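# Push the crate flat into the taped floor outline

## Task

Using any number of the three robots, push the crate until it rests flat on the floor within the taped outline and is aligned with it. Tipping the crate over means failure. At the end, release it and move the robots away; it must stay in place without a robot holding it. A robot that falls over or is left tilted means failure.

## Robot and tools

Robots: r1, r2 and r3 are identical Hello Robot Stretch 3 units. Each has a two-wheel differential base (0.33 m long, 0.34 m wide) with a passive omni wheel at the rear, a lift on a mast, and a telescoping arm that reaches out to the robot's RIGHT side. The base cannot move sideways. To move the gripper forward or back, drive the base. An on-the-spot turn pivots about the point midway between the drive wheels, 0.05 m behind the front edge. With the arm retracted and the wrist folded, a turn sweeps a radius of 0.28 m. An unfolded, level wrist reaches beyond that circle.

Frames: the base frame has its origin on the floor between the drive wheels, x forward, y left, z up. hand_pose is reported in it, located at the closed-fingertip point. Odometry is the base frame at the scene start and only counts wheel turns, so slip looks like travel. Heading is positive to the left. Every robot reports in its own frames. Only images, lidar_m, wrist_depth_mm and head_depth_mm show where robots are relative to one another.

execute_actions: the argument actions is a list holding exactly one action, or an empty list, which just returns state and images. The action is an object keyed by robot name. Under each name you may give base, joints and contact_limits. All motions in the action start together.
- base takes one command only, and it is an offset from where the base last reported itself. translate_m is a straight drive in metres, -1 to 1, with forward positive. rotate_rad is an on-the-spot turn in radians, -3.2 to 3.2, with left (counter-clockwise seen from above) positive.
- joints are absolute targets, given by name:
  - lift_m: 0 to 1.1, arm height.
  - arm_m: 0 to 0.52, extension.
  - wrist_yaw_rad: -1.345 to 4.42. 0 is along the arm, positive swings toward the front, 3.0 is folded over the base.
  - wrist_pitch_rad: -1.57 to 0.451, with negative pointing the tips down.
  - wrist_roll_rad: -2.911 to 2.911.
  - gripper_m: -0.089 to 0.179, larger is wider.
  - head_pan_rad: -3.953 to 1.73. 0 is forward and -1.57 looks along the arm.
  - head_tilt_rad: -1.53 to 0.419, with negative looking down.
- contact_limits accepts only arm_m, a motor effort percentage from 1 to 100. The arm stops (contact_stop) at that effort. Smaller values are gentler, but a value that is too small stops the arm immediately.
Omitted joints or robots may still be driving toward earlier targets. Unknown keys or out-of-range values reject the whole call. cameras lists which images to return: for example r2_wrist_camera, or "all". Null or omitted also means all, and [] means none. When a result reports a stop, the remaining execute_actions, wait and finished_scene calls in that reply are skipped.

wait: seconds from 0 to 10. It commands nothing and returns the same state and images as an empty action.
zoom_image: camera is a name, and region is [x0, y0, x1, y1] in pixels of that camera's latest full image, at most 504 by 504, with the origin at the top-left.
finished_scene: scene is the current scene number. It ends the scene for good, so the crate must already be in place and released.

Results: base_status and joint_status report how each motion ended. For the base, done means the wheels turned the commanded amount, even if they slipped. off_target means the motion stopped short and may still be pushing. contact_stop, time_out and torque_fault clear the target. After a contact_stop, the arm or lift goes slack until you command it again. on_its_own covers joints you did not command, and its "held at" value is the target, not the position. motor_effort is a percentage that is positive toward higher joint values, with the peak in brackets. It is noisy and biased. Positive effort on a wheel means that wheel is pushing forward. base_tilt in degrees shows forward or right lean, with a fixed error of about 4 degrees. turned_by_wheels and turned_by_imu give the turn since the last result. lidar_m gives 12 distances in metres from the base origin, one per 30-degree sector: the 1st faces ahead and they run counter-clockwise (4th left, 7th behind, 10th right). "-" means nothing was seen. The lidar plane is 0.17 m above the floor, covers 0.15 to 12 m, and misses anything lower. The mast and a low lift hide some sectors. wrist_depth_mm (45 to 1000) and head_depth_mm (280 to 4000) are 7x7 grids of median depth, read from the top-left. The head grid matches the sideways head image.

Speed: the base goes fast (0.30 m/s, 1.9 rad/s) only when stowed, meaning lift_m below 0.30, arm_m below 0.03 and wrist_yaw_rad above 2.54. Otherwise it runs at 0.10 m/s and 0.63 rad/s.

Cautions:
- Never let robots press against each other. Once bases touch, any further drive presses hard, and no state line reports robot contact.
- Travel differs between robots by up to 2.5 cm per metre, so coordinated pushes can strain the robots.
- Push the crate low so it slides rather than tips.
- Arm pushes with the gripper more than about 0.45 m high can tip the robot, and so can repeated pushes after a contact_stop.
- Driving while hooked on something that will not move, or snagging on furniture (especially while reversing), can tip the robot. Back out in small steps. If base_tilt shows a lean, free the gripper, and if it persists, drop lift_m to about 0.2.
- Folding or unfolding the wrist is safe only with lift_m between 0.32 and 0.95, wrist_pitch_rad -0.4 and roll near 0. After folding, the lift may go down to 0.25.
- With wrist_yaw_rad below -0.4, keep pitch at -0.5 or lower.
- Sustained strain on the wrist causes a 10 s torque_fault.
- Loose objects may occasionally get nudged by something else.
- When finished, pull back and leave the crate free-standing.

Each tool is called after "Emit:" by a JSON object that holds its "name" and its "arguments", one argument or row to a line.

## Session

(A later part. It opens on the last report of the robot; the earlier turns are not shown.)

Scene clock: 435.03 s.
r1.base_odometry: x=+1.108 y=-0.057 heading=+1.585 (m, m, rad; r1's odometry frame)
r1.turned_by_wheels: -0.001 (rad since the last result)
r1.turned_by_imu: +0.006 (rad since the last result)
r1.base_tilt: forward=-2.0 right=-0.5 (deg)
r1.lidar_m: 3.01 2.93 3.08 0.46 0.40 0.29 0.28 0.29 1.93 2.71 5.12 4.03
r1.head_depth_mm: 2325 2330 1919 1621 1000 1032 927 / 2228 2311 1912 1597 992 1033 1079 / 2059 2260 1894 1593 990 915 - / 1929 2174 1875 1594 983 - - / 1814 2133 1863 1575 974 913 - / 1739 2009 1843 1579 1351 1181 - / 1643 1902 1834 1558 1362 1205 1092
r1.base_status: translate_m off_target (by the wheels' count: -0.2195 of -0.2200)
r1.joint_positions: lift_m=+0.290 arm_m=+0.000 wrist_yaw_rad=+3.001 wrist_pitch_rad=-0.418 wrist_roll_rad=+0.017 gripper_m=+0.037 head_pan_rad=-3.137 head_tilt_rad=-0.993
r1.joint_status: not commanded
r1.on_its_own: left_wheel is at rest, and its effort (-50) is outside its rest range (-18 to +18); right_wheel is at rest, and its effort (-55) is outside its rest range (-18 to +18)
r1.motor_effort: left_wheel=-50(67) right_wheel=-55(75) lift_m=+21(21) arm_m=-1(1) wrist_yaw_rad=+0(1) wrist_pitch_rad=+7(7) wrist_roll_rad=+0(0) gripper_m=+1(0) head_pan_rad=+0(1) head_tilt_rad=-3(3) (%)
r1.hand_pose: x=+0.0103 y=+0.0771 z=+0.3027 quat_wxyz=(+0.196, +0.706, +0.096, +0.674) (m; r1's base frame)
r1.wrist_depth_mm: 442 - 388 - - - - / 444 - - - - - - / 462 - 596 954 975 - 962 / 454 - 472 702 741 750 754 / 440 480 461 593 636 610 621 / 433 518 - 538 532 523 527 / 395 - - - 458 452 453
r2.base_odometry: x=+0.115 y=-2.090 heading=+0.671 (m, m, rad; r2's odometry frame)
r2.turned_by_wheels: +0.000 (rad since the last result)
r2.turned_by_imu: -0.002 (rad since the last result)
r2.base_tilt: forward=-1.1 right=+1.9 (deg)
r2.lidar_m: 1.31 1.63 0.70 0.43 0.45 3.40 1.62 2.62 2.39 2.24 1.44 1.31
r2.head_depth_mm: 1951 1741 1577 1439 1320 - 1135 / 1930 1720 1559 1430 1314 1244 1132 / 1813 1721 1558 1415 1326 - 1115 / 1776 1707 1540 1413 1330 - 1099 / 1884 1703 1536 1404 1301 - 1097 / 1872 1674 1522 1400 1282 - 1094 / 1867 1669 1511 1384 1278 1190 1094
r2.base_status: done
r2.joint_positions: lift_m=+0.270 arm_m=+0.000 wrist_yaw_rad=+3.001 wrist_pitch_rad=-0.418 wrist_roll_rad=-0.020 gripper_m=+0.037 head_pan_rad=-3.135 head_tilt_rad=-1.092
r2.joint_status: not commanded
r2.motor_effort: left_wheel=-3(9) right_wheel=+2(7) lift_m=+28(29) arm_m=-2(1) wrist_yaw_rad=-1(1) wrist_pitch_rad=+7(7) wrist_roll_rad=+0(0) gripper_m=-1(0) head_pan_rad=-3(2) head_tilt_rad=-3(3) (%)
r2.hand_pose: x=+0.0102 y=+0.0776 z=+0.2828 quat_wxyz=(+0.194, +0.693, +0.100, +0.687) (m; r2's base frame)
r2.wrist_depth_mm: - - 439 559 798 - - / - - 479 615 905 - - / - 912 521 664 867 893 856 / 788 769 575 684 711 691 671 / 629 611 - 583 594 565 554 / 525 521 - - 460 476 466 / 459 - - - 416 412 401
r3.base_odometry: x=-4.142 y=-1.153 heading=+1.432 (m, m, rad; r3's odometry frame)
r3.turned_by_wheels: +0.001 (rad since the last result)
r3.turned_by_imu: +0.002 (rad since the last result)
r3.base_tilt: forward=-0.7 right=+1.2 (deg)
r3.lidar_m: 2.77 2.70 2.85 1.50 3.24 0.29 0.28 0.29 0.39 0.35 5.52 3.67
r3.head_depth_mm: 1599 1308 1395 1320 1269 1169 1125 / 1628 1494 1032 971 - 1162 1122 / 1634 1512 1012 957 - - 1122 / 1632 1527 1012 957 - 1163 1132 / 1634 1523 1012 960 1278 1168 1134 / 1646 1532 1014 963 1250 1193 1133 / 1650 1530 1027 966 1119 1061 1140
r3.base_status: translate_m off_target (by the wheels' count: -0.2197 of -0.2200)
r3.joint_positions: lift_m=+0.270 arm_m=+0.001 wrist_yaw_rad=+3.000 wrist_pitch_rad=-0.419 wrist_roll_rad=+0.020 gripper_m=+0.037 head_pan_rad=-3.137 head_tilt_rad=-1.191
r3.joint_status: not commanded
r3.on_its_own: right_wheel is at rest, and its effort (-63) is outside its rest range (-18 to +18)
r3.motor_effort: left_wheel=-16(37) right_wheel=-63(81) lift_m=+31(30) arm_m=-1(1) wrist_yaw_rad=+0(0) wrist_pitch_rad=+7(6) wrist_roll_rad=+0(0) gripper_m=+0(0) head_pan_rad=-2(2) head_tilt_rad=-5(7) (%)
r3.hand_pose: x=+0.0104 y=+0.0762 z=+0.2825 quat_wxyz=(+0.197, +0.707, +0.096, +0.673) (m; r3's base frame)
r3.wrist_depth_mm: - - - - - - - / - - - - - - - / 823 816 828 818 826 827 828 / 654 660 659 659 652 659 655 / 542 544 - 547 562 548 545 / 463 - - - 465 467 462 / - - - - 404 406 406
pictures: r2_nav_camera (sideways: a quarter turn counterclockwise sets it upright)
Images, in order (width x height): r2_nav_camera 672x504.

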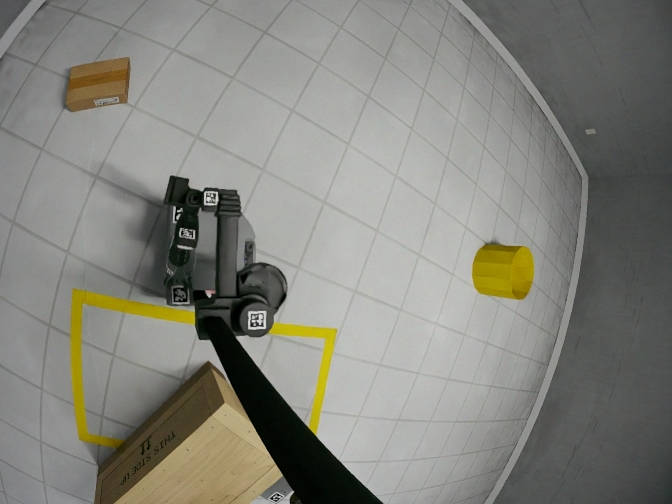

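Emit:
{"name": "execute_actions", "arguments": {
  "actions": [
    {"r1":{"base":{"translate_m":0.2}},"r3":{"base":{"translate_m":0.6}},"r2":{"base":{"translate_m":0.25}}}
  ],
  "cameras": []
}}

Emit:
{"name": "execute_actions", "arguments": {
  "actions": [
    {"r1":{"base":{"rotate_rad":1.01}},"r2":{"base":{"rotate_rad":-1.09}}}
  ],
  "cameras": ["r2_nav_camera","r1_nav_camera"]
}}

Scene clock: 447.70 s.
r1.base_odometry: x=+1.105 y=+0.143 heading=+1.585 (m, m, rad; r1's odometry frame)
r1.turned_by_wheels: +0.000 (rad since the last result)
r1.turned_by_imu: +0.002 (rad since the last result)
r1.base_tilt: forward=-1.9 right=-0.4 (deg)
r1.lidar_m: 2.83 2.76 0.60 1.99 0.68 0.50 0.48 0.49 2.11 2.97 5.02 3.73
r1.head_depth_mm: 2560 2341 1698 1156 1110 1249 1070 / 2399 2311 1922 1146 1102 1241 1073 / 2250 2291 1895 1135 1099 1277 - / 2132 2259 1860 1130 1093 - - / 2012 2204 1861 1123 1088 1243 - / 1901 2127 1847 1582 1352 1213 - / 1802 2049 1836 1561 1369 1205 1086
r1.base_status: done
r1.joint_positions: lift_m=+0.290 arm_m=+0.000 wrist_yaw_rad=+3.001 wrist_pitch_rad=-0.418 wrist_roll_rad=+0.017 gripper_m=+0.037 head_pan_rad=-3.137 head_tilt_rad=-0.992
r1.joint_status: not commanded
r1.motor_effort: left_wheel=+0(41) right_wheel=+0(47) lift_m=+21(22) arm_m=+0(1) wrist_yaw_rad=-1(0) wrist_pitch_rad=+7(7) wrist_roll_rad=+0(0) gripper_m=+0(0) head_pan_rad=-1(0) head_tilt_rad=-2(3) (%)
r1.hand_pose: x=+0.0103 y=+0.0771 z=+0.3027 quat_wxyz=(+0.196, +0.706, +0.096, +0.674) (m; r1's base frame)
r1.wrist_depth_mm: - - - - - 518 - / - - - - - - - / 939 - 931 869 619 648 957 / 730 - 724 695 513 540 757 / 627 612 640 609 579 603 629 / 512 526 - 540 534 523 527 / 461 - - - 453 456 458
r2.base_odometry: x=+0.311 y=-1.935 heading=+0.671 (m, m, rad; r2's odometry frame)
r2.turned_by_wheels: +0.000 (rad since the last result)
r2.turned_by_imu: -0.001 (rad since the last result)
r2.base_tilt: forward=-1.2 right=+1.8 (deg)
r2.lidar_m: 1.08 1.33 2.67 0.62 0.55 3.64 1.87 2.72 2.48 1.83 1.18 1.07
r2.head_depth_mm: 1957 1736 1579 1435 1295 - 1137 / 1952 1725 1563 1425 1310 1236 1132 / 1891 1724 1550 1423 1323 - 1112 / 1872 1697 1549 1419 1320 - 1096 / 1896 1697 1531 1408 1308 - 1094 / 1869 1680 1527 1393 1284 - 1092 / 1852 1664 1509 1387 1278 1192 1093
r2.base_status: done
r2.joint_positions: lift_m=+0.270 arm_m=+0.000 wrist_yaw_rad=+3.001 wrist_pitch_rad=-0.418 wrist_roll_rad=-0.020 gripper_m=+0.037 head_pan_rad=-3.135 head_tilt_rad=-1.092
r2.joint_status: not commanded
r2.motor_effort: left_wheel=-3(11) right_wheel=+1(6) lift_m=+28(28) arm_m=-2(1) wrist_yaw_rad=-1(1) wrist_pitch_rad=+7(6) wrist_roll_rad=+0(0) gripper_m=+0(1) head_pan_rad=-3(2) head_tilt_rad=-2(3) (%)
r2.hand_pose: x=+0.0102 y=+0.0776 z=+0.2828 quat_wxyz=(+0.194, +0.693, +0.100, +0.687) (m; r2's base frame)
r2.wrist_depth_mm: 440 - 626 788 - - - / 443 - 675 860 - - - / 488 519 725 886 917 887 865 / 705 553 736 734 707 688 676 / 624 589 - 584 593 558 552 / 520 514 - - 457 476 467 / 454 - - - 419 409 404
r3.base_odometry: x=-4.060 y=-0.559 heading=+1.432 (m, m, rad; r3's odometry frame)
r3.turned_by_wheels: +0.000 (rad since the last result)
r3.turned_by_imu: +0.002 (rad since the last result)
r3.base_tilt: forward=-0.8 right=+1.3 (deg)
r3.lidar_m: 2.23 2.18 2.28 1.54 1.54 3.52 0.88 0.56 0.60 3.83 5.24 2.94
r3.head_depth_mm: 1625 1499 1408 1326 1264 1177 1125 / 1583 1478 1419 1331 - 1174 1128 / 1160 1273 1415 1341 - - 1125 / 1163 1284 1426 1340 - 1163 1131 / 1169 1280 1423 1338 1291 1171 1133 / 1168 1288 1431 1326 1270 1207 1141 / 1173 1255 1044 1194 1278 1202 1133
r3.base_status: done
r3.joint_positions: lift_m=+0.270 arm_m=+0.001 wrist_yaw_rad=+3.000 wrist_pitch_rad=-0.419 wrist_roll_rad=+0.020 gripper_m=+0.037 head_pan_rad=-3.137 head_tilt_rad=-1.191
r3.joint_status: not commanded
r3.motor_effort: left_wheel=+0(11) right_wheel=+2(44) lift_m=+31(31) arm_m=-1(1) wrist_yaw_rad=-1(1) wrist_pitch_rad=+7(6) wrist_roll_rad=+0(0) gripper_m=+0(1) head_pan_rad=-2(3) head_tilt_rad=-6(6) (%)
r3.hand_pose: x=+0.0104 y=+0.0762 z=+0.2825 quat_wxyz=(+0.197, +0.707, +0.096, +0.673) (m; r3's base frame)
r3.wrist_depth_mm: - - - - - - - / - - - - - - - / 828 831 821 816 818 824 825 / 653 647 660 656 653 662 655 / 544 543 - 537 564 537 544 / 464 - - - 466 466 465 / - - - - 405 404 407
pictures: none
No camera images: the call's "cameras" was empty. Leave "cameras" out to get every camera's image.

Scene clock: 449.70 s.
r1.base_odometry: x=+1.105 y=+0.143 heading=+2.595 (m, m, rad; r1's odometry frame)
r1.turned_by_wheels: +1.010 (rad since the last result)
r1.turned_by_imu: +1.013 (rad since the last result)
r1.base_tilt: forward=-2.0 right=-0.5 (deg)
r1.lidar_m: 0.60 1.99 0.71 0.50 0.48 0.49 2.09 2.85 5.02 3.93 2.86 2.76
r1.head_depth_mm: 1798 2070 1914 1624 1408 993 1072 / 1899 2167 1900 1613 1399 1195 1074 / 2002 2202 1888 1589 1382 1273 - / 2120 2258 1879 1597 1376 - - / 2261 2266 1854 1575 1373 1242 - / 2419 2225 1860 1573 1367 1212 - / 2531 2208 1842 1564 1364 1214 1083
r1.base_status: done
r1.joint_positions: lift_m=+0.290 arm_m=+0.000 wrist_yaw_rad=+3.001 wrist_pitch_rad=-0.418 wrist_roll_rad=+0.017 gripper_m=+0.037 head_pan_rad=-3.137 head_tilt_rad=-0.992
r1.joint_status: not commanded
r1.motor_effort: left_wheel=-1(6) right_wheel=+3(10) lift_m=+22(22) arm_m=-1(1) wrist_yaw_rad=-1(0) wrist_pitch_rad=+7(7) wrist_roll_rad=+0(0) gripper_m=-1(0) head_pan_rad=+0(1) head_tilt_rad=-3(3) (%)
r1.hand_pose: x=+0.0103 y=+0.0771 z=+0.3027 quat_wxyz=(+0.196, +0.706, +0.096, +0.674) (m; r1's base frame)
r1.wrist_depth_mm: 370 472 527 658 - - - / 391 - 564 720 - - - / 420 - 617 778 994 987 998 / 453 - 655 762 758 744 742 / 474 538 631 619 642 610 626 / 487 514 - 549 533 532 518 / 459 - - - 446 459 459
r2.base_odometry: x=+0.311 y=-1.935 heading=-0.419 (m, m, rad; r2's odometry frame)
r2.turned_by_wheels: -1.090 (rad since the last result)
r2.turned_by_imu: -1.103 (rad since the last result)
r2.base_tilt: forward=-1.2 right=+1.8 (deg)
r2.lidar_m: 1.20 1.07 1.08 1.30 2.45 0.63 0.55 3.65 1.87 2.77 2.48 1.94
r2.head_depth_mm: 1704 1242 1140 1404 1313 - 1134 / 1639 1227 1124 1375 1313 1235 1129 / 1920 1218 1104 1363 1328 - 1112 / 1884 1208 1094 1293 1324 - 1097 / 1709 1687 1089 1281 1306 - 1094 / 1727 1685 1505 1396 1289 - 1089 / 1863 1676 1514 1389 1278 1190 1092
r2.base_status: done
r2.joint_positions: lift_m=+0.270 arm_m=+0.000 wrist_yaw_rad=+3.001 wrist_pitch_rad=-0.418 wrist_roll_rad=-0.020 gripper_m=+0.037 head_pan_rad=-3.135 head_tilt_rad=-1.092
r2.joint_status: not commanded
r2.motor_effort: left_wheel=+2(14) right_wheel=-1(6) lift_m=+28(29) arm_m=-1(2) wrist_yaw_rad=-1(1) wrist_pitch_rad=+6(6) wrist_roll_rad=+0(0) gripper_m=+0(0) head_pan_rad=-2(3) head_tilt_rad=-3(3) (%)
r2.hand_pose: x=+0.0102 y=+0.0776 z=+0.2828 quat_wxyz=(+0.194, +0.693, +0.100, +0.687) (m; r2's base frame)
r2.wrist_depth_mm: - - - - - 921 792 / - - - - - 979 848 / - - 999 946 917 888 835 / 793 770 746 725 713 691 674 / 622 618 - 585 590 564 549 / 518 511 - - 459 474 468 / 453 - - - 415 411 406
r3.base_odometry: x=-4.060 y=-0.559 heading=+1.432 (m, m, rad; r3's odometry frame)
r3.turned_by_wheels: +0.000 (rad since the last result)
r3.turned_by_imu: +0.000 (rad since the last result)
r3.base_tilt: forward=-0.7 right=+1.2 (deg)
r3.lidar_m: 2.23 2.18 2.28 1.54 1.54 3.51 0.88 0.70 0.60 3.82 5.23 2.94
r3.head_depth_mm: 1620 1507 1406 1327 1263 1176 1122 / 1587 1479 1412 1335 - 1166 1122 / 1152 1271 1413 1336 - - 1125 / 1170 1283 1426 1334 - 1162 1130 / 1163 1285 1426 1334 1288 1171 1133 / 1167 1285 1434 1347 1269 1208 1135 / 1169 1306 1447 1253 1267 1197 1141
r3.base_status: not commanded
r3.joint_positions: lift_m=+0.270 arm_m=+0.001 wrist_yaw_rad=+3.000 wrist_pitch_rad=-0.419 wrist_roll_rad=+0.020 gripper_m=+0.037 head_pan_rad=-3.137 head_tilt_rad=-1.191
r3.joint_status: not commanded
r3.motor_effort: left_wheel=-1(0) right_wheel=+2(2) lift_m=+30(31) arm_m=-1(1) wrist_yaw_rad=+0(1) wrist_pitch_rad=+6(6) wrist_roll_rad=+0(0) gripper_m=+0(0) head_pan_rad=-3(3) head_tilt_rad=-5(6) (%)
r3.hand_pose: x=+0.0104 y=+0.0762 z=+0.2825 quat_wxyz=(+0.197, +0.707, +0.096, +0.673) (m; r3's base frame)
r3.wrist_depth_mm: - - - - - - - / - - - - - - - / 811 820 823 835 828 833 829 / 666 646 658 660 662 666 658 / 543 542 - 541 559 544 541 / 468 - - - 462 465 463 / - - - - 406 403 406
pictures: r1_nav_camera (sideways: a quarter turn counterclockwise sets it upright), r2_nav_camera (sideways: a quarter turn counterclockwise sets it upright)
Images, in order (width x height): r1_nav_camera 672x504, r2_nav_camera 672x504.

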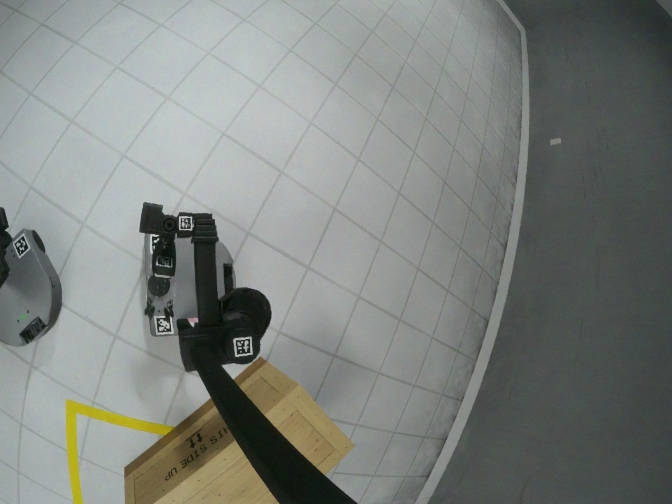

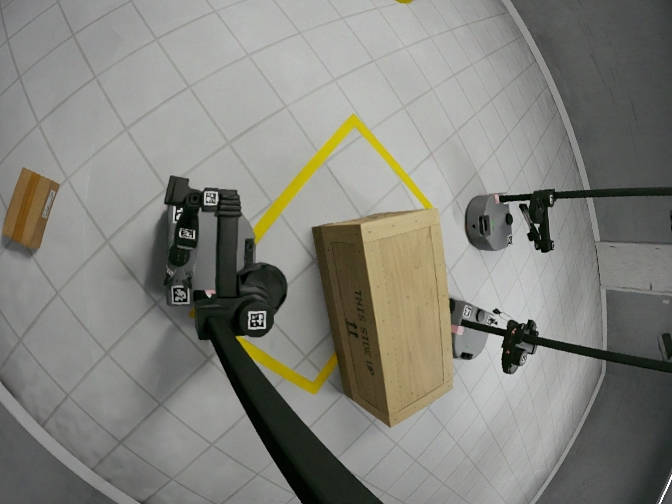

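Good aim.

Emit:
{"name": "execute_actions", "arguments": {
  "actions": [
    {"r1":{"base":{"translate_m":-0.55}},"r2":{"base":{"translate_m":-0.26}}}
  ],
  "cameras": []
}}

Emit:
{"name": "execute_actions", "arguments": {
  "actions": [
    {"r1":{"base":{"rotate_rad":-1.88}},"r2":{"base":{"translate_m":-0.45}},"r3":{"base":{"rotate_rad":1.1}}}
  ],
  "cameras": ["r2_nav_camera","r1_nav_camera"]
}}

Scene clock: 454.97 s.
r1.base_odometry: x=+1.575 y=-0.143 heading=+2.595 (m, m, rad; r1's odometry frame)
r1.turned_by_wheels: +0.000 (rad since the last result)
r1.turned_by_imu: +0.000 (rad since the last result)
r1.base_tilt: forward=-2.0 right=-0.5 (deg)
r1.lidar_m: 1.15 0.86 0.36 0.43 1.59 1.53 1.58 2.17 4.73 4.61 3.36 3.21
r1.head_depth_mm: 1345 1551 1779 1628 1414 1240 1074 / 1429 1641 1854 1615 1406 1238 1077 / 1506 1769 1891 1604 1399 1275 - / 1588 1889 1875 1598 1384 - - / 1713 2030 1863 1574 1379 1239 - / 1829 2111 1832 1577 1371 1212 - / 1961 2180 1834 1559 1359 1204 1084
r1.base_status: done
r1.joint_positions: lift_m=+0.290 arm_m=+0.000 wrist_yaw_rad=+3.001 wrist_pitch_rad=-0.418 wrist_roll_rad=+0.017 gripper_m=+0.037 head_pan_rad=-3.137 head_tilt_rad=-0.992
r1.joint_status: not commanded
r1.motor_effort: left_wheel=+0(7) right_wheel=+3(4) lift_m=+21(21) arm_m=-1(1) wrist_yaw_rad=+0(0) wrist_pitch_rad=+7(7) wrist_roll_rad=+0(0) gripper_m=+0(1) head_pan_rad=-1(1) head_tilt_rad=-2(3) (%)
r1.hand_pose: x=+0.0103 y=+0.0771 z=+0.3027 quat_wxyz=(+0.196, +0.706, +0.096, +0.674) (m; r1's base frame)
r1.wrist_depth_mm: - - - 455 394 535 - / - - - 500 427 638 - / 980 - 910 551 472 782 983 / 764 - 731 634 532 741 759 / 595 612 638 625 602 609 636 / 515 516 - 551 540 524 526 / 465 - - - 455 452 456
r2.base_odometry: x=+0.073 y=-1.829 heading=-0.419 (m, m, rad; r2's odometry frame)
r2.turned_by_wheels: +0.000 (rad since the last result)
r2.turned_by_imu: -0.001 (rad since the last result)
r2.base_tilt: forward=-1.1 right=+1.8 (deg)
r2.lidar_m: 1.41 1.27 1.27 1.53 0.58 0.34 0.30 0.30 1.75 2.96 2.65 2.29
r2.head_depth_mm: 1961 1739 1114 1021 1291 - 1135 / 1947 1731 1103 1014 1277 1240 1127 / 1921 1721 1099 1009 1061 - 1114 / 1908 1699 1096 1002 955 - 1096 / 1629 1627 1540 994 969 - 1095 / 1588 1630 1521 1341 1272 - 1088 / 1861 1663 1522 1387 1276 1188 1091
r2.base_status: done
r2.joint_positions: lift_m=+0.270 arm_m=+0.000 wrist_yaw_rad=+3.001 wrist_pitch_rad=-0.418 wrist_roll_rad=-0.020 gripper_m=+0.037 head_pan_rad=-3.135 head_tilt_rad=-1.092
r2.joint_status: not commanded
r2.motor_effort: left_wheel=+2(12) right_wheel=-1(7) lift_m=+28(28) arm_m=-1(2) wrist_yaw_rad=-1(1) wrist_pitch_rad=+7(7) wrist_roll_rad=+0(0) gripper_m=+0(0) head_pan_rad=-2(2) head_tilt_rad=-3(3) (%)
r2.hand_pose: x=+0.0102 y=+0.0776 z=+0.2828 quat_wxyz=(+0.194, +0.693, +0.100, +0.687) (m; r2's base frame)
r2.wrist_depth_mm: - - - - - - 955 / - - - - - - 986 / 612 - 980 951 923 895 864 / 564 762 744 729 714 684 679 / 522 616 - 586 596 569 551 / 481 517 - - 460 477 464 / 434 - - - 415 411 406
r3.base_odometry: x=-4.060 y=-0.559 heading=+1.432 (m, m, rad; r3's odometry frame)
r3.turned_by_wheels: +0.000 (rad since the last result)
r3.turned_by_imu: +0.000 (rad since the last result)
r3.base_tilt: forward=-0.7 right=+1.2 (deg)
r3.lidar_m: 2.23 2.17 2.28 1.54 1.55 3.52 0.87 0.91 1.15 3.84 5.25 2.95
r3.head_depth_mm: 1613 1505 1409 1324 1262 1177 1123 / 1490 1482 1414 1331 - 1169 1125 / 1157 1272 1420 1345 - - 1127 / 1155 1276 1425 1331 - 1161 1131 / 1161 1281 1427 1337 1284 1169 1131 / 1172 1293 1429 1345 1267 1201 1137 / 1172 1299 1448 1340 1266 1195 1143
r3.base_status: not commanded
r3.joint_positions: lift_m=+0.270 arm_m=+0.001 wrist_yaw_rad=+3.000 wrist_pitch_rad=-0.419 wrist_roll_rad=+0.020 gripper_m=+0.037 head_pan_rad=-3.137 head_tilt_rad=-1.191
r3.joint_status: not commanded
r3.motor_effort: left_wheel=+0(1) right_wheel=+2(2) lift_m=+31(30) arm_m=-1(1) wrist_yaw_rad=-1(0) wrist_pitch_rad=+6(7) wrist_roll_rad=+0(0) gripper_m=+0(0) head_pan_rad=-2(3) head_tilt_rad=-6(6) (%)
r3.hand_pose: x=+0.0104 y=+0.0762 z=+0.2825 quat_wxyz=(+0.197, +0.707, +0.096, +0.673) (m; r3's base frame)
r3.wrist_depth_mm: - - - - - - - / - - - - - - - / 814 829 825 832 825 823 823 / 656 650 651 646 658 655 653 / 543 538 - 540 560 542 548 / 465 - - - 465 463 464 / - - - - 404 407 404
pictures: none
No camera images: the call's "cameras" was empty. Leave "cameras" out to get every camera's image.

Scene clock: 457.80 s.
r1.base_odometry: x=+1.575 y=-0.143 heading=+0.715 (m, m, rad; r1's odometry frame)
r1.turned_by_wheels: -1.880 (rad since the last result)
r1.turned_by_imu: -1.883 (rad since the last result)
r1.base_tilt: forward=-1.9 right=-0.5 (deg)
r1.lidar_m: 4.74 3.81 3.23 1.15 0.73 0.44 0.39 1.82 1.53 1.53 1.74 2.87
r1.head_depth_mm: 2710 2343 1257 1155 1144 1252 1074 / 2946 2201 1210 1141 1054 1243 1082 / 2985 2312 1876 1134 1035 1262 - / 2897 2303 1876 1130 1018 - - / 2873 2271 1866 1477 1326 1243 - / 2846 2185 1840 1569 1375 1217 - / 2703 2230 1840 1555 1352 1205 1084
r1.base_status: done
r1.joint_positions: lift_m=+0.290 arm_m=+0.000 wrist_yaw_rad=+3.001 wrist_pitch_rad=-0.418 wrist_roll_rad=+0.017 gripper_m=+0.037 head_pan_rad=-3.137 head_tilt_rad=-0.992
r1.joint_status: not commanded
r1.motor_effort: left_wheel=+2(9) right_wheel=-3(10) lift_m=+22(21) arm_m=-1(1) wrist_yaw_rad=+0(0) wrist_pitch_rad=+7(7) wrist_roll_rad=+0(0) gripper_m=+0(1) head_pan_rad=-1(0) head_tilt_rad=-3(2) (%)
r1.hand_pose: x=+0.0103 y=+0.0771 z=+0.3027 quat_wxyz=(+0.196, +0.706, +0.096, +0.674) (m; r1's base frame)
r1.wrist_depth_mm: - - - - - - - / - - - - - - - / 999 - 951 970 957 979 999 / 746 - 770 773 753 761 748 / 594 630 640 620 635 620 615 / 529 522 - 533 541 527 530 / 471 - - - 458 455 450
r2.base_odometry: x=-0.337 y=-1.646 heading=-0.419 (m, m, rad; r2's odometry frame)
r2.turned_by_wheels: -0.001 (rad since the last result)
r2.turned_by_imu: +0.285 (rad since the last result)
r2.base_tilt: forward=-1.0 right=+1.7 (deg)
r2.lidar_m: 1.64 1.60 1.72 0.32 0.26 0.26 0.28 3.11 1.56 2.91 2.84 2.11
r2.head_depth_mm: 1951 1727 1566 1017 939 - 1113 / 1211 1466 1504 1013 933 893 1132 / 1103 1379 1431 1009 942 - 1109 / 1901 1702 1520 1003 952 - 1098 / 1901 1700 1533 1399 1278 - 1099 / 1862 1688 1513 1397 1290 - 1090 / 1857 1671 1512 1385 1276 1189 1095
r2.base_status: translate_m off_target (by the wheels' count: -0.4496 of -0.4500)
r2.joint_positions: lift_m=+0.270 arm_m=+0.000 wrist_yaw_rad=+3.000 wrist_pitch_rad=-0.418 wrist_roll_rad=-0.020 gripper_m=+0.037 head_pan_rad=-3.136 head_tilt_rad=-1.092
r2.joint_status: not commanded
r2.on_its_own: left_wheel is at rest, and its effort (-81) is outside its rest range (-18 to +18); right_wheel is at rest, and its effort (-27) is outside its rest range (-18 to +18)
r2.motor_effort: left_wheel=-81(100) right_wheel=-27(54) lift_m=+28(29) arm_m=-2(2) wrist_yaw_rad=+0(3) wrist_pitch_rad=+6(7) wrist_roll_rad=+0(0) gripper_m=+0(0) head_pan_rad=-2(2) head_tilt_rad=-3(3) (%)
r2.hand_pose: x=+0.0104 y=+0.0777 z=+0.2829 quat_wxyz=(+0.194, +0.693, +0.099, +0.687) (m; r2's base frame)
r2.wrist_depth_mm: 344 - 356 471 - - - / 226 - 373 508 - - - / 232 264 402 547 915 890 858 / 243 284 434 600 704 689 671 / 252 306 - 586 591 570 549 / 261 316 - - 457 478 465 / 265 - - - 418 410 404
r3.base_odometry: x=-4.060 y=-0.559 heading=+2.532 (m, m, rad; r3's odometry frame)
r3.turned_by_wheels: +1.100 (rad since the last result)
r3.turned_by_imu: +1.080 (rad since the last result)
r3.base_tilt: forward=-0.7 right=+1.2 (deg)
r3.lidar_m: 2.32 1.54 1.60 0.74 0.52 0.63 1.02 4.06 5.24 2.85 2.22 2.17
r3.head_depth_mm: 1385 1431 1408 1335 1268 1167 1125 / 1262 1389 1415 1324 - 1165 1124 / 1625 1493 1415 1339 - - 1125 / 1635 1528 1420 1332 - 1163 1133 / 1648 1527 1426 1339 1283 1178 1131 / 1644 1540 1429 1346 1272 1208 1144 / 1657 1541 1440 1336 1267 1201 1136
r3.base_status: done
r3.joint_positions: lift_m=+0.270 arm_m=+0.001 wrist_yaw_rad=+3.000 wrist_pitch_rad=-0.419 wrist_roll_rad=+0.020 gripper_m=+0.037 head_pan_rad=-3.137 head_tilt_rad=-1.191
r3.joint_status: not commanded
r3.motor_effort: left_wheel=-2(8) right_wheel=+4(14) lift_m=+31(30) arm_m=-1(1) wrist_yaw_rad=-1(0) wrist_pitch_rad=+6(6) wrist_roll_rad=+0(0) gripper_m=-1(0) head_pan_rad=-2(2) head_tilt_rad=-5(5) (%)
r3.hand_pose: x=+0.0104 y=+0.0762 z=+0.2825 quat_wxyz=(+0.197, +0.707, +0.096, +0.673) (m; r3's base frame)
r3.wrist_depth_mm: 390 - - - - - - / 431 430 - - - - - / 481 473 820 819 826 817 830 / 544 529 664 659 661 657 659 / 543 541 - 546 562 543 541 / 465 - - - 465 467 463 / - - - - 406 407 402
pictures: r1_nav_camera (sideways: a quarter turn counterclockwise sets it upright), r2_nav_camera (sideways: a quarter turn counterclockwise sets it upright)
Images, in order (width x height): r1_nav_camera 672x504, r2_nav_camera 672x504.

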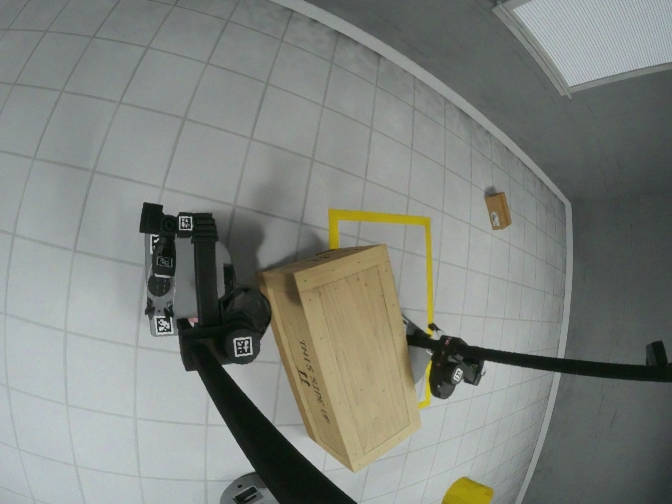

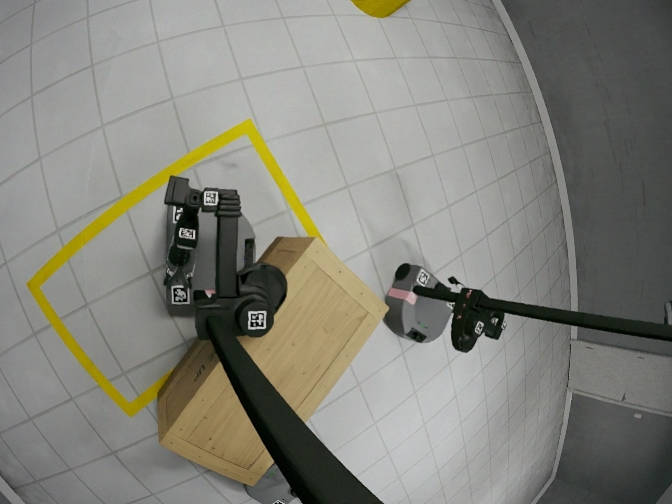

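Emit:
{"name": "execute_actions", "arguments": {
  "actions": [
    {"r1":{"base":{"rotate_rad":2.0}},"r2":{"base":{"translate_m":0.06}},"r3":{"base":{"translate_m":-0.5}}}
  ],
  "cameras": []
}}

Emit:
{"name": "execute_actions", "arguments": {
  "actions": [
    {"r1":{"base":{"translate_m":0.24}},"r2":{"base":{"rotate_rad":-0.88}},"r3":{"base":{"rotate_rad":-1.68}}}
  ],
  "cameras": ["r3_nav_camera"]
}}

Scene clock: 469.43 s.
r1.base_odometry: x=+1.575 y=-0.143 heading=+2.715 (m, m, rad; r1's odometry frame)
r1.turned_by_wheels: +2.000 (rad since the last result)
r1.turned_by_imu: +2.006 (rad since the last result)
r1.base_tilt: forward=-1.8 right=-0.5 (deg)
r1.lidar_m: 0.59 0.46 0.39 1.96 1.55 1.53 1.65 2.49 4.74 4.16 3.27 0.66
r1.head_depth_mm: 1397 1599 1800 1624 1406 1245 1073 / 1487 1711 1878 1613 1400 1239 1082 / 1597 1873 1893 1605 1399 1266 - / 1732 2055 1871 1595 1387 - - / 1887 2151 1855 1568 1377 1235 - / 2049 2239 1839 1571 1369 1218 - / 2298 2221 1838 1573 1353 1202 1078
r1.base_status: done
r1.joint_positions: lift_m=+0.290 arm_m=+0.000 wrist_yaw_rad=+3.001 wrist_pitch_rad=-0.418 wrist_roll_rad=+0.017 gripper_m=+0.037 head_pan_rad=-3.137 head_tilt_rad=-0.992
r1.joint_status: not commanded
r1.motor_effort: left_wheel=-2(6) right_wheel=+3(12) lift_m=+22(21) arm_m=-2(2) wrist_yaw_rad=-1(1) wrist_pitch_rad=+7(7) wrist_roll_rad=+0(0) gripper_m=+1(0) head_pan_rad=-1(0) head_tilt_rad=-3(3) (%)
r1.hand_pose: x=+0.0103 y=+0.0770 z=+0.3027 quat_wxyz=(+0.196, +0.706, +0.096, +0.674) (m; r1's base frame)
r1.wrist_depth_mm: - - - - 400 403 405 / - - - - 431 433 433 / 946 - 949 924 462 475 473 / 763 - 750 765 510 520 534 / 611 620 634 607 566 563 584 / 520 505 - 544 533 520 522 / 469 - - - 454 460 457
r2.base_odometry: x=-0.283 y=-1.670 heading=-0.419 (m, m, rad; r2's odometry frame)
r2.turned_by_wheels: +0.000 (rad since the last result)
r2.turned_by_imu: -0.001 (rad since the last result)
r2.base_tilt: forward=-1.2 right=+1.8 (deg)
r2.lidar_m: 1.57 1.55 1.65 0.37 0.30 0.30 0.33 3.16 1.58 2.87 2.82 2.05
r2.head_depth_mm: 1949 1746 1548 1018 937 - 1127 / 1940 1729 1570 1011 935 1016 1133 / 1913 1719 1100 1007 947 - 1113 / 1909 1711 1542 1004 1081 - 1102 / 1900 1704 1531 1384 1286 - 1096 / 1875 1679 1528 1392 1282 - 1091 / 1862 1669 1520 1379 1275 1189 1090
r2.base_status: done
r2.joint_positions: lift_m=+0.270 arm_m=+0.000 wrist_yaw_rad=+3.000 wrist_pitch_rad=-0.418 wrist_roll_rad=-0.020 gripper_m=+0.037 head_pan_rad=-3.136 head_tilt_rad=-1.092
r2.joint_status: not commanded
r2.motor_effort: left_wheel=+0(61) right_wheel=+0(23) lift_m=+29(28) arm_m=-2(2) wrist_yaw_rad=+1(0) wrist_pitch_rad=+6(7) wrist_roll_rad=+0(0) gripper_m=+0(1) head_pan_rad=-3(2) head_tilt_rad=-3(3) (%)
r2.hand_pose: x=+0.0104 y=+0.0777 z=+0.2829 quat_wxyz=(+0.194, +0.693, +0.099, +0.687) (m; r2's base frame)
r2.wrist_depth_mm: 339 - 404 - - - - / 263 - 432 588 - - - / 273 307 469 640 916 880 869 / 282 329 504 664 705 693 674 / 292 354 - 584 594 566 549 / 304 368 - - 461 476 468 / 308 - - - 416 413 404
r3.base_odometry: x=-3.650 y=-0.845 heading=+2.532 (m, m, rad; r3's odometry frame)
r3.turned_by_wheels: +0.000 (rad since the last result)
r3.turned_by_imu: -0.002 (rad since the last result)
r3.base_tilt: forward=-0.7 right=+1.2 (deg)
r3.lidar_m: 2.75 1.94 0.45 0.44 0.49 0.65 0.66 3.40 4.97 3.35 2.63 2.59
r3.head_depth_mm: 947 1156 1377 1329 1264 1172 1118 / 1608 1296 1263 1334 - 1168 1126 / 1620 992 1260 1337 - - 1124 / 1636 1528 1426 1334 - 1169 1132 / 1651 1528 1417 1335 1284 1172 1133 / 1642 1524 1421 1349 1275 1207 1135 / 1662 1532 1434 1343 1273 1195 1139
r3.base_status: done
r3.joint_positions: lift_m=+0.270 arm_m=+0.001 wrist_yaw_rad=+3.000 wrist_pitch_rad=-0.419 wrist_roll_rad=+0.020 gripper_m=+0.037 head_pan_rad=-3.137 head_tilt_rad=-1.191
r3.joint_status: not commanded
r3.motor_effort: left_wheel=-1(10) right_wheel=+4(9) lift_m=+31(31) arm_m=-1(1) wrist_yaw_rad=+0(0) wrist_pitch_rad=+7(7) wrist_roll_rad=+0(0) gripper_m=+0(1) head_pan_rad=-2(3) head_tilt_rad=-6(6) (%)
r3.hand_pose: x=+0.0104 y=+0.0762 z=+0.2825 quat_wxyz=(+0.197, +0.707, +0.096, +0.673) (m; r3's base frame)
r3.wrist_depth_mm: 468 - 446 441 431 - - / 518 513 493 482 473 - - / 573 563 543 536 527 826 821 / 636 616 604 603 590 652 654 / 546 543 - 541 566 540 545 / 466 - - - 464 464 463 / - - - - 404 403 407
pictures: none
No camera images: the call's "cameras" was empty. Leave "cameras" out to get every camera's image.

Scene clock: 471.80 s.
r1.base_odometry: x=+1.357 y=-0.044 heading=+2.715 (m, m, rad; r1's odometry frame)
r1.turned_by_wheels: +0.000 (rad since the last result)
r1.turned_by_imu: +0.001 (rad since the last result)
r1.base_tilt: forward=-1.8 right=-0.3 (deg)
r1.lidar_m: 0.57 0.40 0.34 0.34 0.37 1.73 1.86 2.79 4.88 3.84 3.08 0.43
r1.head_depth_mm: 1560 1796 1917 1621 1407 1247 861 / 1676 1973 1911 1613 1399 1242 1078 / 1812 2096 1898 1602 1402 1279 - / 1972 2193 1865 1587 1386 - - / 2126 2263 1854 1597 1380 1236 - / 2312 2222 1847 1569 1372 1214 - / 2535 2190 1818 1558 1364 1203 1087
r1.base_status: done
r1.joint_positions: lift_m=+0.290 arm_m=+0.000 wrist_yaw_rad=+3.001 wrist_pitch_rad=-0.418 wrist_roll_rad=+0.017 gripper_m=+0.037 head_pan_rad=-3.137 head_tilt_rad=-0.992
r1.joint_status: not commanded
r1.motor_effort: left_wheel=-1(5) right_wheel=+3(11) lift_m=+22(21) arm_m=-1(1) wrist_yaw_rad=-1(2) wrist_pitch_rad=+7(7) wrist_roll_rad=+0(0) gripper_m=+1(1) head_pan_rad=+0(0) head_tilt_rad=-3(4) (%)
r1.hand_pose: x=+0.0103 y=+0.0770 z=+0.3027 quat_wxyz=(+0.196, +0.706, +0.096, +0.674) (m; r1's base frame)
r1.wrist_depth_mm: - 351 353 350 355 357 358 / - - 379 387 382 387 383 / 949 - 417 413 419 418 429 / 745 - 455 457 461 479 473 / 612 620 499 511 505 516 505 / 520 531 - 536 537 527 538 / 468 - - - 449 460 450
r2.base_odometry: x=-0.283 y=-1.670 heading=-1.299 (m, m, rad; r2's odometry frame)
r2.turned_by_wheels: -0.880 (rad since the last result)
r2.turned_by_imu: -0.891 (rad since the last result)
r2.base_tilt: forward=-1.1 right=+1.8 (deg)
r2.lidar_m: 2.82 1.81 1.55 1.55 0.54 0.34 0.30 0.30 0.37 1.71 1.59 2.82
r2.head_depth_mm: 1967 1735 1581 1014 1290 - 1134 / 1041 1448 1103 1014 1259 1246 1126 / 1266 1454 1100 1008 1038 - 1109 / 1844 1673 1094 1003 954 - 1097 / 1888 1690 1375 995 976 - 1099 / 1879 1432 1366 992 988 - 1083 / 1866 1396 1345 985 940 1192 1088
r2.base_status: done
r2.joint_positions: lift_m=+0.270 arm_m=+0.000 wrist_yaw_rad=+3.000 wrist_pitch_rad=-0.418 wrist_roll_rad=-0.020 gripper_m=+0.037 head_pan_rad=-3.136 head_tilt_rad=-1.092
r2.joint_status: not commanded
r2.motor_effort: left_wheel=+2(13) right_wheel=-2(6) lift_m=+29(29) arm_m=-2(2) wrist_yaw_rad=+0(0) wrist_pitch_rad=+7(6) wrist_roll_rad=+0(0) gripper_m=+0(1) head_pan_rad=-2(2) head_tilt_rad=-3(3) (%)
r2.hand_pose: x=+0.0104 y=+0.0777 z=+0.2829 quat_wxyz=(+0.194, +0.693, +0.099, +0.687) (m; r2's base frame)
r2.wrist_depth_mm: - - - - - - - / - - - - - - - / - - 977 953 905 885 861 / 754 782 736 741 705 689 668 / 491 611 - 584 589 559 552 / 462 515 - - 460 477 468 / 424 - - - 418 411 406
r3.base_odometry: x=-3.650 y=-0.845 heading=+0.852 (m, m, rad; r3's odometry frame)
r3.turned_by_wheels: -1.680 (rad since the last result)
r3.turned_by_imu: -1.648 (rad since the last result)
r3.base_tilt: forward=-0.7 right=+1.2 (deg)
r3.lidar_m: 3.71 2.69 2.58 2.67 1.94 0.46 0.44 0.47 0.43 0.43 3.06 4.98
r3.head_depth_mm: 1617 1515 1406 1325 1260 1172 1122 / 1625 1071 1004 1293 - 1171 1125 / 1579 1077 1007 1185 - - 1126 / 1388 1086 1010 1306 - 1167 1125 / 1262 1084 1024 1310 1281 1169 1133 / 1616 1089 1031 1312 1271 1211 1136 / 1639 1090 1028 1331 1205 1181 1138
r3.base_status: done
r3.joint_positions: lift_m=+0.270 arm_m=+0.001 wrist_yaw_rad=+3.000 wrist_pitch_rad=-0.419 wrist_roll_rad=+0.020 gripper_m=+0.037 head_pan_rad=-3.137 head_tilt_rad=-1.191
r3.joint_status: not commanded
r3.motor_effort: left_wheel=+2(11) right_wheel=-2(8) lift_m=+31(31) arm_m=-2(1) wrist_yaw_rad=-1(0) wrist_pitch_rad=+6(7) wrist_roll_rad=+0(0) gripper_m=+0(0) head_pan_rad=-2(3) head_tilt_rad=-6(5) (%)
r3.hand_pose: x=+0.0104 y=+0.0761 z=+0.2825 quat_wxyz=(+0.197, +0.707, +0.096, +0.673) (m; r3's base frame)
r3.wrist_depth_mm: - - - - - - - / - - - - - - - / 820 829 823 820 837 827 819 / 651 659 657 657 665 655 648 / 542 539 - 544 568 543 546 / 464 - - - 464 470 462 / - - - - 405 407 405
pictures: r3_nav_camera (sideways: a quarter turn counterclockwise sets it upright)
Images, in order (width x height): r3_nav_camera 672x504.

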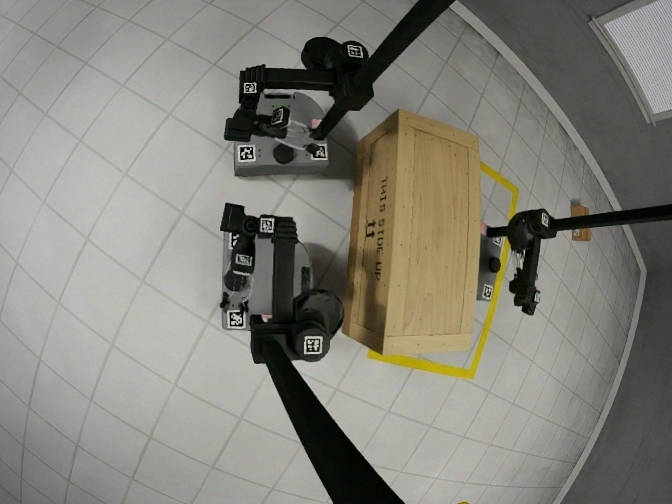

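Emit:
{"name": "execute_actions", "arguments": {
  "actions": [
    {"r1":{"base":{"translate_m":-0.08}},"r2":{"base":{"translate_m":0.66}},"r3":{"base":{"rotate_rad":-0.04}}}
  ],
  "cameras": []
}}

Emit:
{"name": "execute_actions", "arguments": {
  "actions": [
    {"r1":{"base":{"rotate_rad":-1.76}},"r2":{"base":{"rotate_rad":0.1}}}
  ],
  "cameras": ["r3_nav_camera","r1_nav_camera"]
}}

Scene clock: 478.13 s.
r1.base_odometry: x=+1.430 y=-0.077 heading=+2.715 (m, m, rad; r1's odometry frame)
r1.turned_by_wheels: +0.000 (rad since the last result)
r1.turned_by_imu: +0.001 (rad since the last result)
r1.base_tilt: forward=-1.9 right=-0.3 (deg)
r1.lidar_m: 0.65 0.43 0.35 0.35 1.68 1.66 1.79 2.70 4.85 3.98 3.14 0.51
r1.head_depth_mm: 1518 1728 1886 1626 1413 1248 1077 / 1615 1873 1909 1612 1394 1249 1076 / 1741 2041 1889 1593 1396 1271 - / 1864 2132 1873 1591 1370 - - / 2029 2217 1860 1576 1373 1243 - / 2224 2238 1838 1577 1367 1214 - / 2466 2209 1827 1569 1359 1202 1082
r1.base_status: done
r1.joint_positions: lift_m=+0.290 arm_m=+0.000 wrist_yaw_rad=+3.001 wrist_pitch_rad=-0.418 wrist_roll_rad=+0.017 gripper_m=+0.037 head_pan_rad=-3.137 head_tilt_rad=-0.992
r1.joint_status: not commanded
r1.motor_effort: left_wheel=-1(8) right_wheel=+3(5) lift_m=+21(21) arm_m=-1(1) wrist_yaw_rad=-1(1) wrist_pitch_rad=+7(7) wrist_roll_rad=+0(0) gripper_m=+0(0) head_pan_rad=-1(1) head_tilt_rad=-4(3) (%)
r1.hand_pose: x=+0.0103 y=+0.0770 z=+0.3027 quat_wxyz=(+0.196, +0.706, +0.096, +0.674) (m; r1's base frame)
r1.wrist_depth_mm: - - - 369 369 372 371 / - - - 395 399 400 396 / 950 - 915 432 439 438 447 / 734 - 702 488 479 486 485 / 607 628 639 539 522 547 548 / 516 527 - 535 542 537 528 / 463 - - - 450 450 452
r2.base_odometry: x=-0.106 y=-2.306 heading=-1.299 (m, m, rad; r2's odometry frame)
r2.turned_by_wheels: +0.000 (rad since the last result)
r2.turned_by_imu: -0.001 (rad since the last result)
r2.base_tilt: forward=-1.2 right=+1.9 (deg)
r2.lidar_m: 2.18 1.61 1.38 1.38 1.59 1.06 0.95 0.95 3.33 1.48 2.54 2.18
r2.head_depth_mm: 1952 1690 1584 1430 1319 - 1133 / 1380 1305 1542 1432 1314 1241 1128 / 1365 1279 1533 1412 1323 - 1107 / 1356 1261 1509 1409 1328 - 1099 / 1339 1252 1497 1399 1299 - 1097 / 1327 1228 1461 1395 1284 - 1089 / 1650 1242 1493 1386 1275 1188 1095
r2.base_status: done
r2.joint_positions: lift_m=+0.270 arm_m=+0.000 wrist_yaw_rad=+3.000 wrist_pitch_rad=-0.418 wrist_roll_rad=-0.020 gripper_m=+0.037 head_pan_rad=-3.136 head_tilt_rad=-1.092
r2.joint_status: not commanded
r2.motor_effort: left_wheel=+2(15) right_wheel=-2(3) lift_m=+28(28) arm_m=-2(2) wrist_yaw_rad=+0(0) wrist_pitch_rad=+6(7) wrist_roll_rad=+0(0) gripper_m=+0(0) head_pan_rad=-2(3) head_tilt_rad=-3(3) (%)
r2.hand_pose: x=+0.0104 y=+0.0777 z=+0.2829 quat_wxyz=(+0.194, +0.693, +0.099, +0.687) (m; r2's base frame)
r2.wrist_depth_mm: - - - - - - - / - - - - - - - / - - 977 948 798 690 850 / 797 774 747 731 709 676 680 / 624 617 - 589 590 563 552 / 521 519 - - 459 476 465 / 457 - - - 417 411 405
r3.base_odometry: x=-3.650 y=-0.845 heading=+0.812 (m, m, rad; r3's odometry frame)
r3.turned_by_wheels: -0.040 (rad since the last result)
r3.turned_by_imu: -0.040 (rad since the last result)
r3.base_tilt: forward=-0.7 right=+1.3 (deg)
r3.lidar_m: 3.86 2.72 2.58 2.64 1.94 0.46 0.44 0.46 0.64 0.50 2.95 4.97
r3.head_depth_mm: 1620 1496 1404 1323 1263 1174 1122 / 1615 1084 1010 1306 - 1164 1121 / 1603 1077 1007 1183 - - 1126 / 1629 1083 1008 1301 - 1167 1129 / 1642 1081 1017 1310 1279 1166 1130 / 1648 1081 1028 1302 1264 1211 1138 / 1651 1093 1030 1308 1265 1201 1135
r3.base_status: done
r3.joint_positions: lift_m=+0.270 arm_m=+0.001 wrist_yaw_rad=+3.000 wrist_pitch_rad=-0.419 wrist_roll_rad=+0.020 gripper_m=+0.037 head_pan_rad=-3.137 head_tilt_rad=-1.191
r3.joint_status: not commanded
r3.motor_effort: left_wheel=+2(9) right_wheel=-2(10) lift_m=+31(31) arm_m=-1(1) wrist_yaw_rad=+0(0) wrist_pitch_rad=+6(6) wrist_roll_rad=+0(0) gripper_m=+0(0) head_pan_rad=-2(3) head_tilt_rad=-7(6) (%)
r3.hand_pose: x=+0.0104 y=+0.0761 z=+0.2825 quat_wxyz=(+0.197, +0.707, +0.096, +0.673) (m; r3's base frame)
r3.wrist_depth_mm: - - - - - - - / - - - - - - - / 828 822 828 831 836 830 819 / 661 654 649 659 649 646 652 / 545 541 - 538 560 547 542 / 465 - - - 465 463 465 / - - - - 403 406 406
pictures: none
No camera images: the call's "cameras" was empty. Leave "cameras" out to get every camera's image.

Scene clock: 480.60 s.
r1.base_odometry: x=+1.430 y=-0.077 heading=+0.955 (m, m, rad; r1's odometry frame)
r1.turned_by_wheels: -1.760 (rad since the last result)
r1.turned_by_imu: -1.762 (rad since the last result)
r1.base_tilt: forward=-2.0 right=-0.5 (deg)
r1.lidar_m: 4.72 3.29 3.10 0.51 0.49 0.36 0.35 1.76 1.66 1.69 2.22 4.82
r1.head_depth_mm: 3036 1918 1871 1149 1002 1184 945 / 2842 1842 1820 1140 992 1187 1080 / 2927 2325 1873 1136 983 1095 - / 2897 2238 1858 1129 981 1010 - / 2753 2251 1852 1512 1008 1203 - / 2521 2242 1853 1571 1372 1215 - / 2168 2205 1827 1570 1361 1213 1080
r1.base_status: done
r1.joint_positions: lift_m=+0.290 arm_m=+0.000 wrist_yaw_rad=+3.001 wrist_pitch_rad=-0.418 wrist_roll_rad=+0.017 gripper_m=+0.037 head_pan_rad=-3.137 head_tilt_rad=-0.992
r1.joint_status: not commanded
r1.motor_effort: left_wheel=+3(8) right_wheel=-3(8) lift_m=+21(21) arm_m=-2(2) wrist_yaw_rad=-1(0) wrist_pitch_rad=+7(7) wrist_roll_rad=+0(0) gripper_m=+0(1) head_pan_rad=+0(1) head_tilt_rad=-3(3) (%)
r1.hand_pose: x=+0.0103 y=+0.0770 z=+0.3027 quat_wxyz=(+0.196, +0.706, +0.096, +0.674) (m; r1's base frame)
r1.wrist_depth_mm: 552 - - 588 - - - / 550 - - - - - - / 556 - 602 610 956 985 990 / 562 - 490 512 756 740 759 / 545 608 512 559 640 615 627 / 503 517 - 540 536 521 530 / 461 - - - 456 454 457
r2.base_odometry: x=-0.106 y=-2.306 heading=-1.199 (m, m, rad; r2's odometry frame)
r2.turned_by_wheels: +0.100 (rad since the last result)
r2.turned_by_imu: +0.101 (rad since the last result)
r2.base_tilt: forward=-1.1 right=+1.9 (deg)
r2.lidar_m: 2.19 1.53 1.38 1.40 1.71 1.01 0.95 0.96 3.33 1.48 2.41 2.18
r2.head_depth_mm: 1388 1294 1544 1431 1322 - 1139 / 1370 1280 1522 1432 1312 1241 1133 / 1363 1279 1504 1421 1332 - 1106 / 1353 1269 1506 1407 1319 - 1098 / 1336 1252 1494 1396 1302 - 1092 / 1335 1243 1491 1392 1290 - 1091 / 1873 1661 1517 1386 1284 1192 1089
r2.base_status: done
r2.joint_positions: lift_m=+0.270 arm_m=+0.000 wrist_yaw_rad=+3.000 wrist_pitch_rad=-0.418 wrist_roll_rad=-0.020 gripper_m=+0.037 head_pan_rad=-3.136 head_tilt_rad=-1.092
r2.joint_status: not commanded
r2.motor_effort: left_wheel=-3(12) right_wheel=+2(5) lift_m=+28(28) arm_m=-2(2) wrist_yaw_rad=+0(0) wrist_pitch_rad=+6(7) wrist_roll_rad=+0(0) gripper_m=+0(0) head_pan_rad=-2(2) head_tilt_rad=-4(4) (%)
r2.hand_pose: x=+0.0104 y=+0.0777 z=+0.2829 quat_wxyz=(+0.194, +0.693, +0.099, +0.687) (m; r2's base frame)
r2.wrist_depth_mm: - - - - - - - / - - - - - - - / - - 985 968 869 680 858 / 788 774 751 732 705 645 660 / 631 612 - 585 584 562 557 / 524 513 - - 458 474 465 / 453 - - - 419 411 404
r3.base_odometry: x=-3.650 y=-0.845 heading=+0.812 (m, m, rad; r3's odometry frame)
r3.turned_by_wheels: +0.000 (rad since the last result)
r3.turned_by_imu: +0.000 (rad since the last result)
r3.base_tilt: forward=-0.8 right=+1.3 (deg)
r3.lidar_m: 3.87 2.71 2.58 2.65 1.94 0.46 0.44 0.46 0.41 0.51 2.95 4.96
r3.head_depth_mm: 1609 1503 1413 1322 1251 1176 1127 / 1624 1085 1015 1311 - 1169 1122 / 1617 1080 1010 1196 - - 1119 / 1625 1081 1011 1308 - 1166 1129 / 1632 1081 1015 1302 1281 1164 1129 / 1644 1084 1026 1306 1271 1208 1129 / 1653 1092 1033 1207 1130 1194 1135
r3.base_status: not commanded
r3.joint_positions: lift_m=+0.270 arm_m=+0.001 wrist_yaw_rad=+3.000 wrist_pitch_rad=-0.419 wrist_roll_rad=+0.020 gripper_m=+0.037 head_pan_rad=-3.137 head_tilt_rad=-1.191
r3.joint_status: not commanded
r3.motor_effort: left_wheel=+2(3) right_wheel=-2(2) lift_m=+31(31) arm_m=-1(1) wrist_yaw_rad=+0(1) wrist_pitch_rad=+7(7) wrist_roll_rad=+0(0) gripper_m=+0(1) head_pan_rad=-2(3) head_tilt_rad=-5(5) (%)
r3.hand_pose: x=+0.0104 y=+0.0761 z=+0.2825 quat_wxyz=(+0.197, +0.707, +0.096, +0.673) (m; r3's base frame)
r3.wrist_depth_mm: - - - - - - - / - - - - - - - / 814 828 834 825 827 825 816 / 650 653 655 656 659 657 655 / 542 544 - 546 561 544 542 / 464 - - - 466 465 466 / - - - - 405 404 407
pictures: r1_nav_camera (sideways: a quarter turn counterclockwise sets it upright), r3_nav_camera (sideways: a quarter turn counterclockwise sets it upright)
Images, in order (width x height): r1_nav_camera 672x504, r3_nav_camera 672x504.

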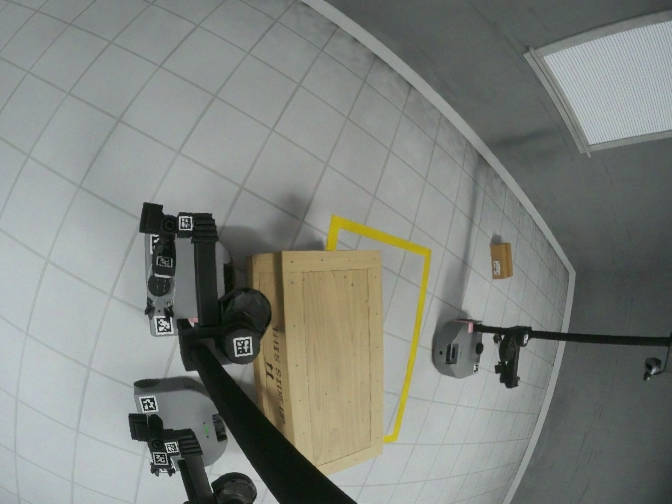

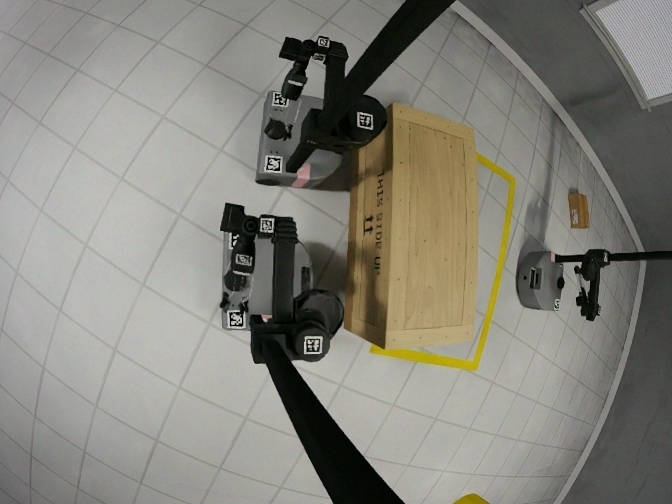

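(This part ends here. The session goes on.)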